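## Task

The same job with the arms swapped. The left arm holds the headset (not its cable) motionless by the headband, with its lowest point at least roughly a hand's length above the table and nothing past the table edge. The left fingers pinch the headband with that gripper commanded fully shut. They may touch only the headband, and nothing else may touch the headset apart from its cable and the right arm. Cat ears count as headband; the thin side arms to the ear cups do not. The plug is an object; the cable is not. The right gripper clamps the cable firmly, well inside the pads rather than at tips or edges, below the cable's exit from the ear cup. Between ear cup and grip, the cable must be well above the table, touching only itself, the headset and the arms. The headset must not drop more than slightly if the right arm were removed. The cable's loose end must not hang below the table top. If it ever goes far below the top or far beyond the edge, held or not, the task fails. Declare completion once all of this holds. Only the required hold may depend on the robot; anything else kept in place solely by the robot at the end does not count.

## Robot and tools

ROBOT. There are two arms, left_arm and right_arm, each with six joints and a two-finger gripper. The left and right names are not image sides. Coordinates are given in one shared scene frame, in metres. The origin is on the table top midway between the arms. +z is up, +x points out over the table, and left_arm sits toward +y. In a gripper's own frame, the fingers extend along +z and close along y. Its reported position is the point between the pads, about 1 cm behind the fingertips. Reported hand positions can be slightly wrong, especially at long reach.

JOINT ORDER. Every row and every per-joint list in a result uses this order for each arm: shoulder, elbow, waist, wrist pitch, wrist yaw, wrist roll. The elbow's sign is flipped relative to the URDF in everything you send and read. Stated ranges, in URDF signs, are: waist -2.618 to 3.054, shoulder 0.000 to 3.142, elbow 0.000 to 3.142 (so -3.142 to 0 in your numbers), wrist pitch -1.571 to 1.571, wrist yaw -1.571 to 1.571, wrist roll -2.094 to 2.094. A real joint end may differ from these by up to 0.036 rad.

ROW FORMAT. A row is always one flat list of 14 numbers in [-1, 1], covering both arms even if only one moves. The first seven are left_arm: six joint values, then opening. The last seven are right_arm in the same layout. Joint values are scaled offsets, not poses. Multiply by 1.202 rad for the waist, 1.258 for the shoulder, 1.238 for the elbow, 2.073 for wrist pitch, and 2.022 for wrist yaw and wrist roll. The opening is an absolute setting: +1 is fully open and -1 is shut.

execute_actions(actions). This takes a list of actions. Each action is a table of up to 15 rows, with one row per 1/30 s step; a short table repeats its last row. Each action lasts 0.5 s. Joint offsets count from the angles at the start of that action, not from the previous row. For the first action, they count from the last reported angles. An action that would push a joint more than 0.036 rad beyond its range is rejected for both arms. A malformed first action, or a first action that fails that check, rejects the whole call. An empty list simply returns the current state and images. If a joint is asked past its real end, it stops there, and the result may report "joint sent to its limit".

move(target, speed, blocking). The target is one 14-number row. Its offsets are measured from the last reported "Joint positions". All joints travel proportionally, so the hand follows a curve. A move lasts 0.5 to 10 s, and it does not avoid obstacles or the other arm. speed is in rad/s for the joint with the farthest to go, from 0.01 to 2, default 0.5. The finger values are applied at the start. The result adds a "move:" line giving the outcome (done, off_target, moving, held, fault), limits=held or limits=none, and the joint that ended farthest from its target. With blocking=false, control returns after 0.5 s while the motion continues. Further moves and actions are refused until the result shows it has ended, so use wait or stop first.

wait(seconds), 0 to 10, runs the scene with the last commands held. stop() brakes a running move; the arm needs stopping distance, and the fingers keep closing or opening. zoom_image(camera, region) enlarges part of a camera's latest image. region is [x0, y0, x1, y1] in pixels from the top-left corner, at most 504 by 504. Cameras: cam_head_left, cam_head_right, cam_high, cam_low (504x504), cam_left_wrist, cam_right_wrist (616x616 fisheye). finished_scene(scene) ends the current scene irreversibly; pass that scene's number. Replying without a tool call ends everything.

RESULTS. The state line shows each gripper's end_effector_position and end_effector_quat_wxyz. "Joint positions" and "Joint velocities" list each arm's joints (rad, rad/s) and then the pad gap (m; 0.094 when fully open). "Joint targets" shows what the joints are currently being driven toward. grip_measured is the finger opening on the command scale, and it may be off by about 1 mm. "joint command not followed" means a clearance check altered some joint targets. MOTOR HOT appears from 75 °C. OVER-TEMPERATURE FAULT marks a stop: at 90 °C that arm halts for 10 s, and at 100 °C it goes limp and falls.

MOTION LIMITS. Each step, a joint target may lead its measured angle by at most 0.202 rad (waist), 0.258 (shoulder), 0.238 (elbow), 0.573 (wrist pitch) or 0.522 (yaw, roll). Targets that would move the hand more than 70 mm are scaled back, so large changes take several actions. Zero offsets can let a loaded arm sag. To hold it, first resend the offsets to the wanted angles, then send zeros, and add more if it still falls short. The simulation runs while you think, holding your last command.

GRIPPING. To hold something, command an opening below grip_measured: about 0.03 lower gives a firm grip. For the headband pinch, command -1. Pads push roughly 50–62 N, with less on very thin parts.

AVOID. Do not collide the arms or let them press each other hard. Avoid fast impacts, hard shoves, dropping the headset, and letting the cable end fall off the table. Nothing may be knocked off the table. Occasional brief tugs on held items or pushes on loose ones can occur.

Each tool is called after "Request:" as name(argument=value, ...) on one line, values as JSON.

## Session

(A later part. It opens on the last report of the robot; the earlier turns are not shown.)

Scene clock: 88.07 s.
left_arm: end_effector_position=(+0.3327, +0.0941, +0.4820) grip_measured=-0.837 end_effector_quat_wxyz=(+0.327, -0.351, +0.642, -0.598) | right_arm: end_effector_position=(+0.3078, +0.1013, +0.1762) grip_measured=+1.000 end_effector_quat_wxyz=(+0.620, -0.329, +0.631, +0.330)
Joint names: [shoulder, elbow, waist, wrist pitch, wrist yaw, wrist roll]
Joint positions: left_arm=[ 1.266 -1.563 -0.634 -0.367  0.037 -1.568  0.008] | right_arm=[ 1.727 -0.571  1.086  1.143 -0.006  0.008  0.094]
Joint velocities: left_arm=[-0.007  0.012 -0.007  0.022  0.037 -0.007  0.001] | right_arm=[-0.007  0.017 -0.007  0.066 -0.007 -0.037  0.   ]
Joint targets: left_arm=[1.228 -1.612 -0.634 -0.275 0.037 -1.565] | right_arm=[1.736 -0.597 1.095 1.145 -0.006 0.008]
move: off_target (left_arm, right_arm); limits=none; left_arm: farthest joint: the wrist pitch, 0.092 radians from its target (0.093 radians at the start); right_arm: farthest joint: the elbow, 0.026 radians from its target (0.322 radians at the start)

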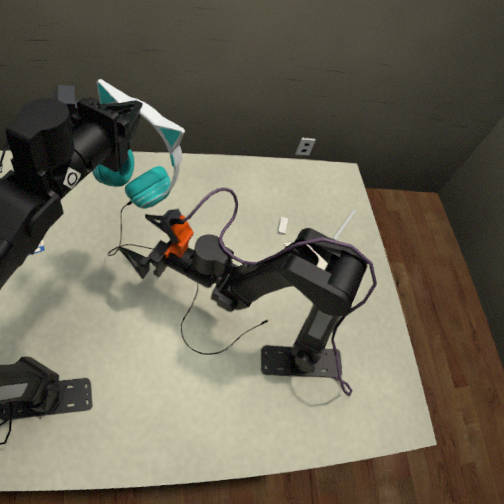

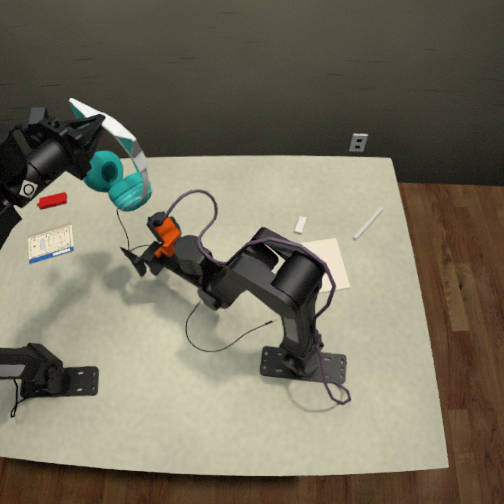

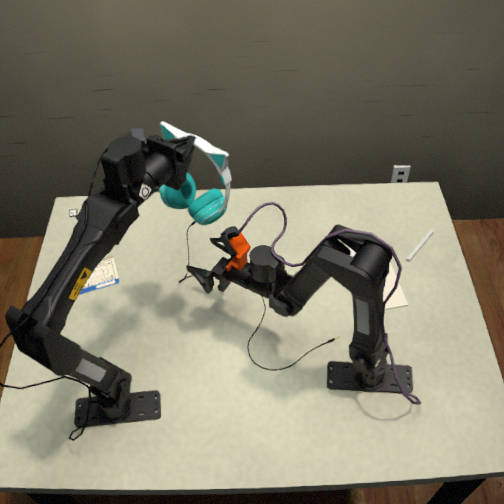

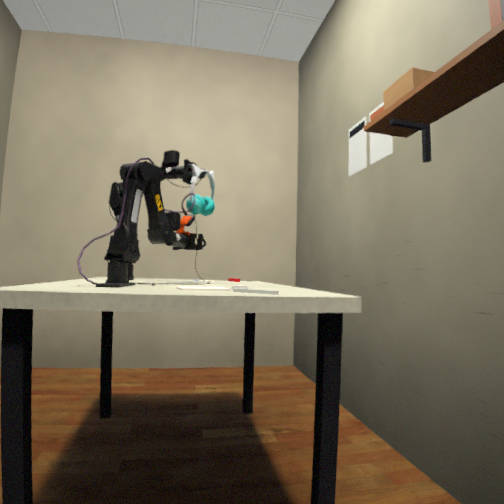

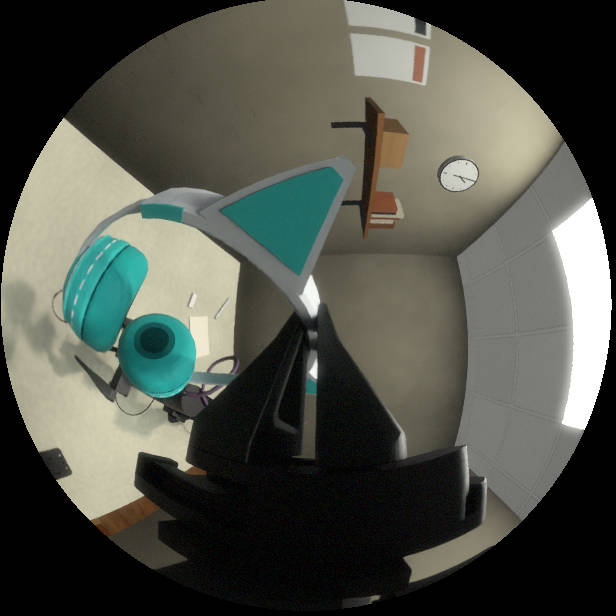

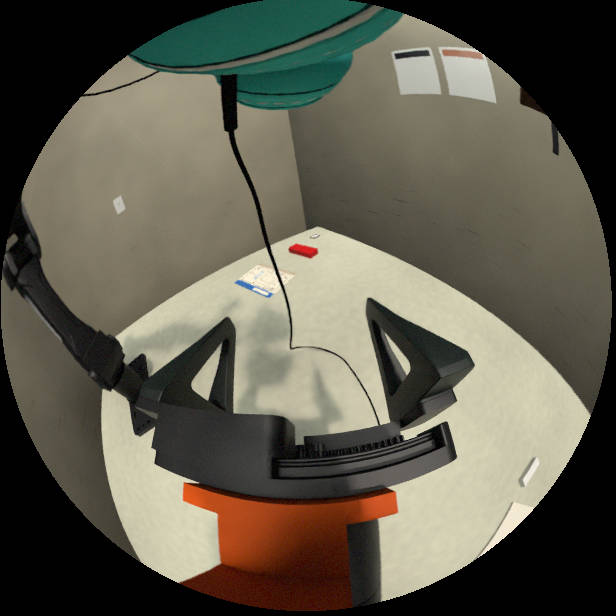

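Further and lower.

Request:
move(target=[-0.03,-0.04,0,0.045,0,0,-1,0.25,-0.2,0.02,0.04,0,0,1], speed=0.3)

Request:
move(target=[-0.03,-0.04,0,0.045,0,0,-1,0,-0.02,0,0,0,0,-1])

Scene clock: 92.23 s.
left_arm: end_effector_position=(+0.3327, +0.0940, +0.4824) grip_measured=-0.837 end_effector_quat_wxyz=(+0.327, -0.352, +0.640, -0.599) | right_arm: end_effector_position=(+0.3349, +0.1543, +0.1326) grip_measured=+1.000 end_effector_quat_wxyz=(+0.610, -0.338, +0.636, +0.330)
Joint names: [shoulder, elbow, waist, wrist pitch, wrist yaw, wrist roll]
Joint positions: left_arm=[ 1.266 -1.563 -0.634 -0.365  0.037 -1.572  0.008] | right_arm=[ 2.037 -0.792  1.101  1.208 -0.006  0.008  0.094]
Joint velocities: left_arm=[-0.012  0.002 -0.002 -0.022  0.007 -0.037 -0.002] | right_arm=[ 0.007  0.002 -0.027 -0.037 -0.022  0.037  0.   ]
Joint targets: left_arm=[1.228 -1.612 -0.634 -0.273 0.037 -1.568] | right_arm=[2.041 -0.819 1.110 1.226 -0.006 0.008]
move: off_target (left_arm, right_arm); limits=none; left_arm: farthest joint: the wrist pitch, 0.091 radians from its target (0.092 radians at the start); right_arm: farthest joint: the elbow, 0.027 radians from its target (0.248 radians at the start)

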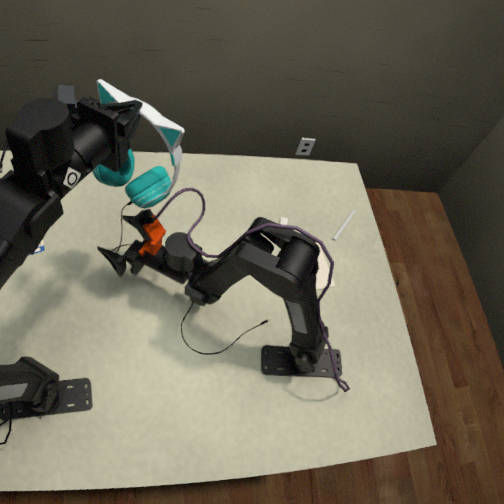

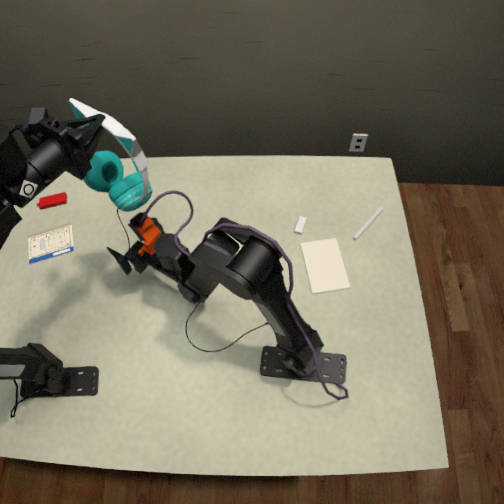

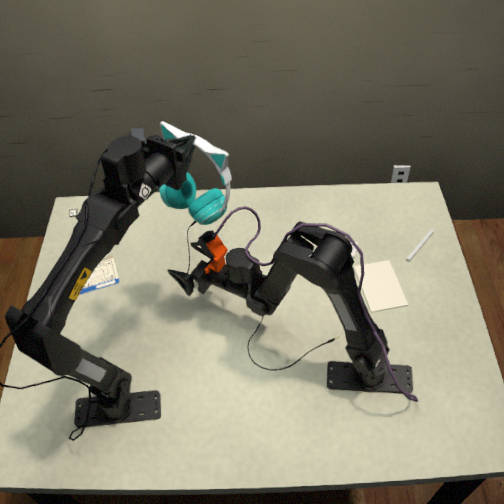

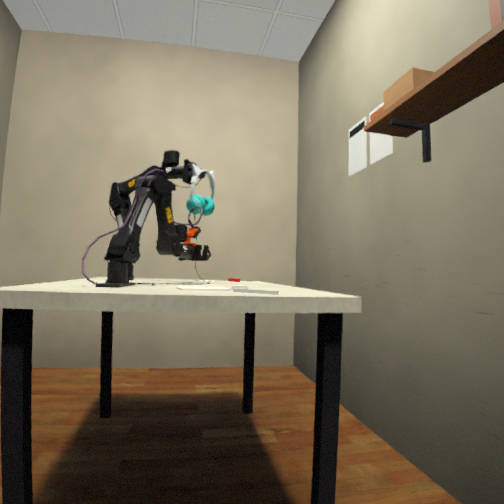

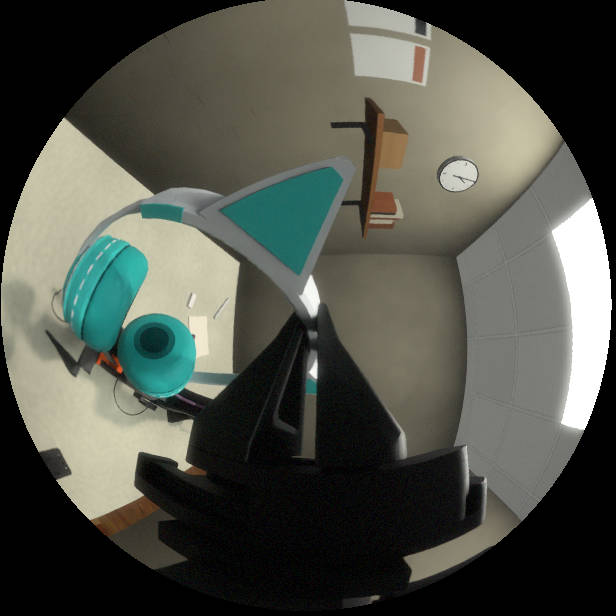

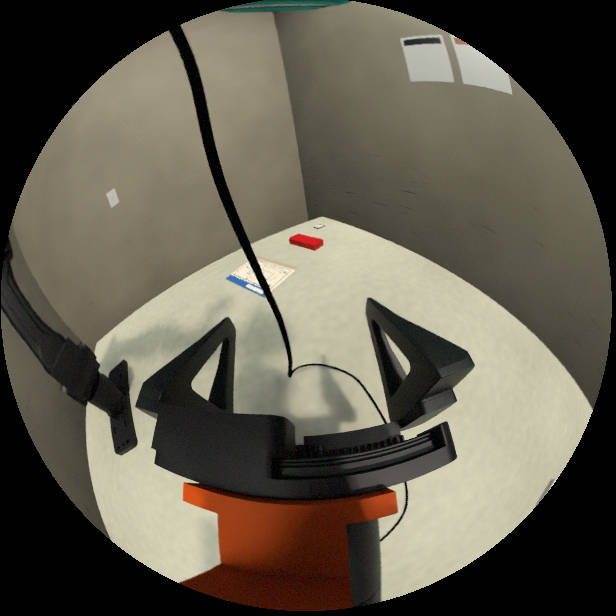

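Scene clock: 93.03 s.
left_arm: end_effector_position=(+0.3325, +0.0942, +0.4788) grip_measured=-0.837 end_effector_quat_wxyz=(+0.323, -0.356, +0.644, -0.595) | right_arm: end_effector_position=(+0.3349, +0.1543, +0.1338) grip_measured=-0.983 end_effector_quat_wxyz=(+0.612, -0.337, +0.634, +0.331)
Joint names: [shoulder, elbow, waist, wrist pitch, wrist yaw, wrist roll]
Joint positions: left_arm=[ 1.266 -1.563 -0.634 -0.379  0.037 -1.575  0.008] | right_arm=[ 2.037 -0.792  1.101  1.213 -0.006  0.008  0.001]
Joint velocities: left_arm=[ 0.012 -0.002  0.007 -0.037  0.037 -0.037 -0.003] | right_arm=[ 0.002  0.017  0.002 -0.007 -0.022  0.022 -0.   ]
Joint targets: left_arm=[1.228 -1.612 -0.634 -0.271 0.037 -1.572] | right_arm=[2.037 -0.817 1.101 1.208 -0.006 0.008]
move: off_target (left_arm, right_arm); limits=none; left_arm: farthest joint: the wrist pitch, 0.107 radians from its target (0.093 radians at the start); right_arm: farthest joint: the elbow, 0.025 radians from its target (0.025 radians at the start)

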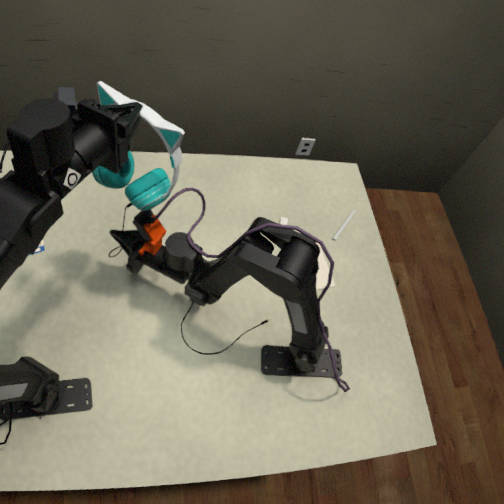

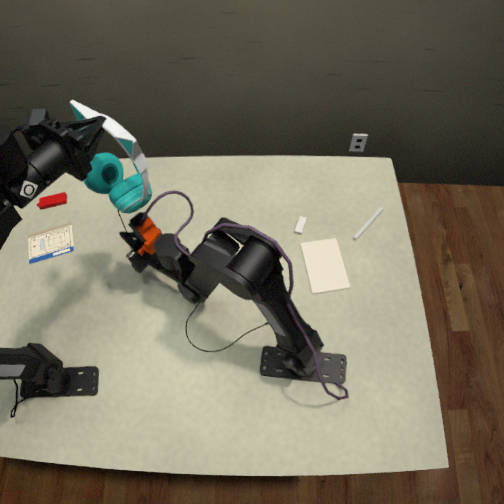

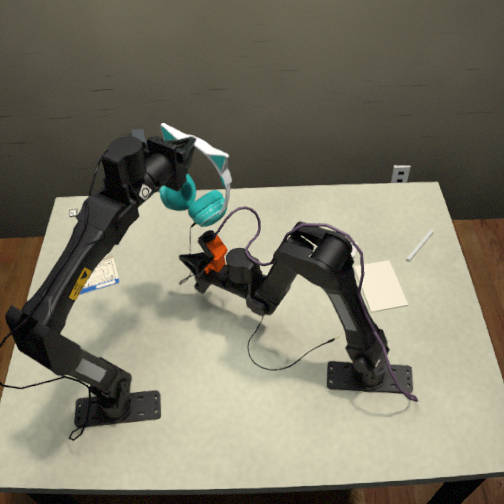

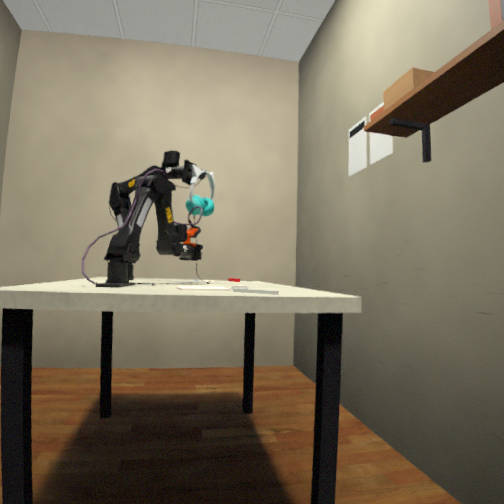

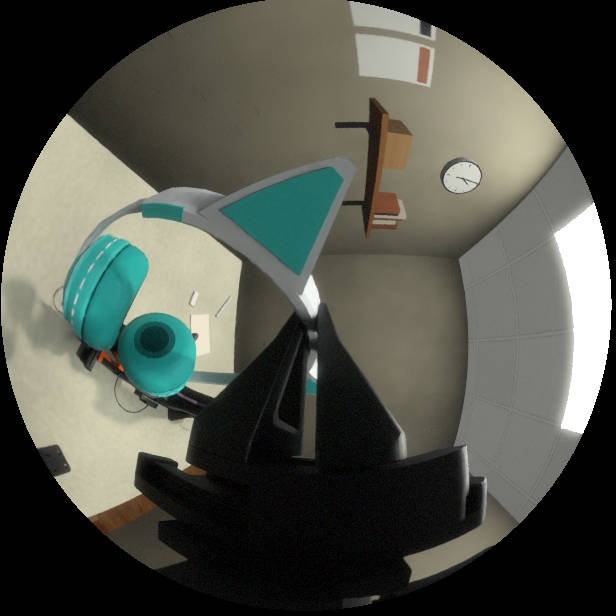

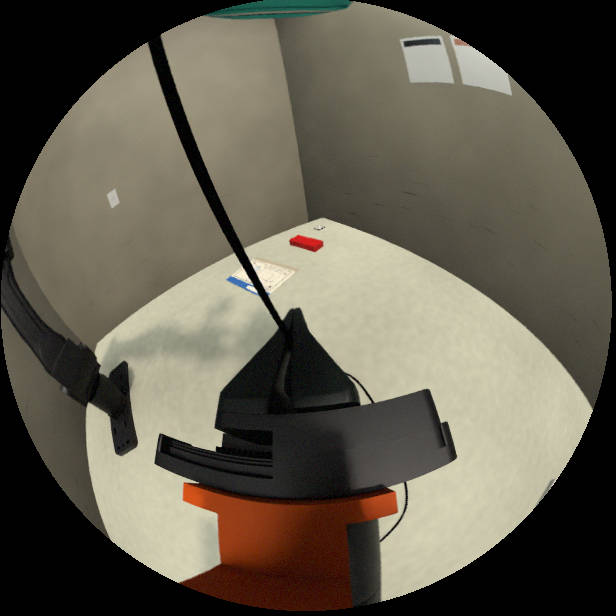

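Request:
finished_scene(scene=2)

The scene is finished: the task was done.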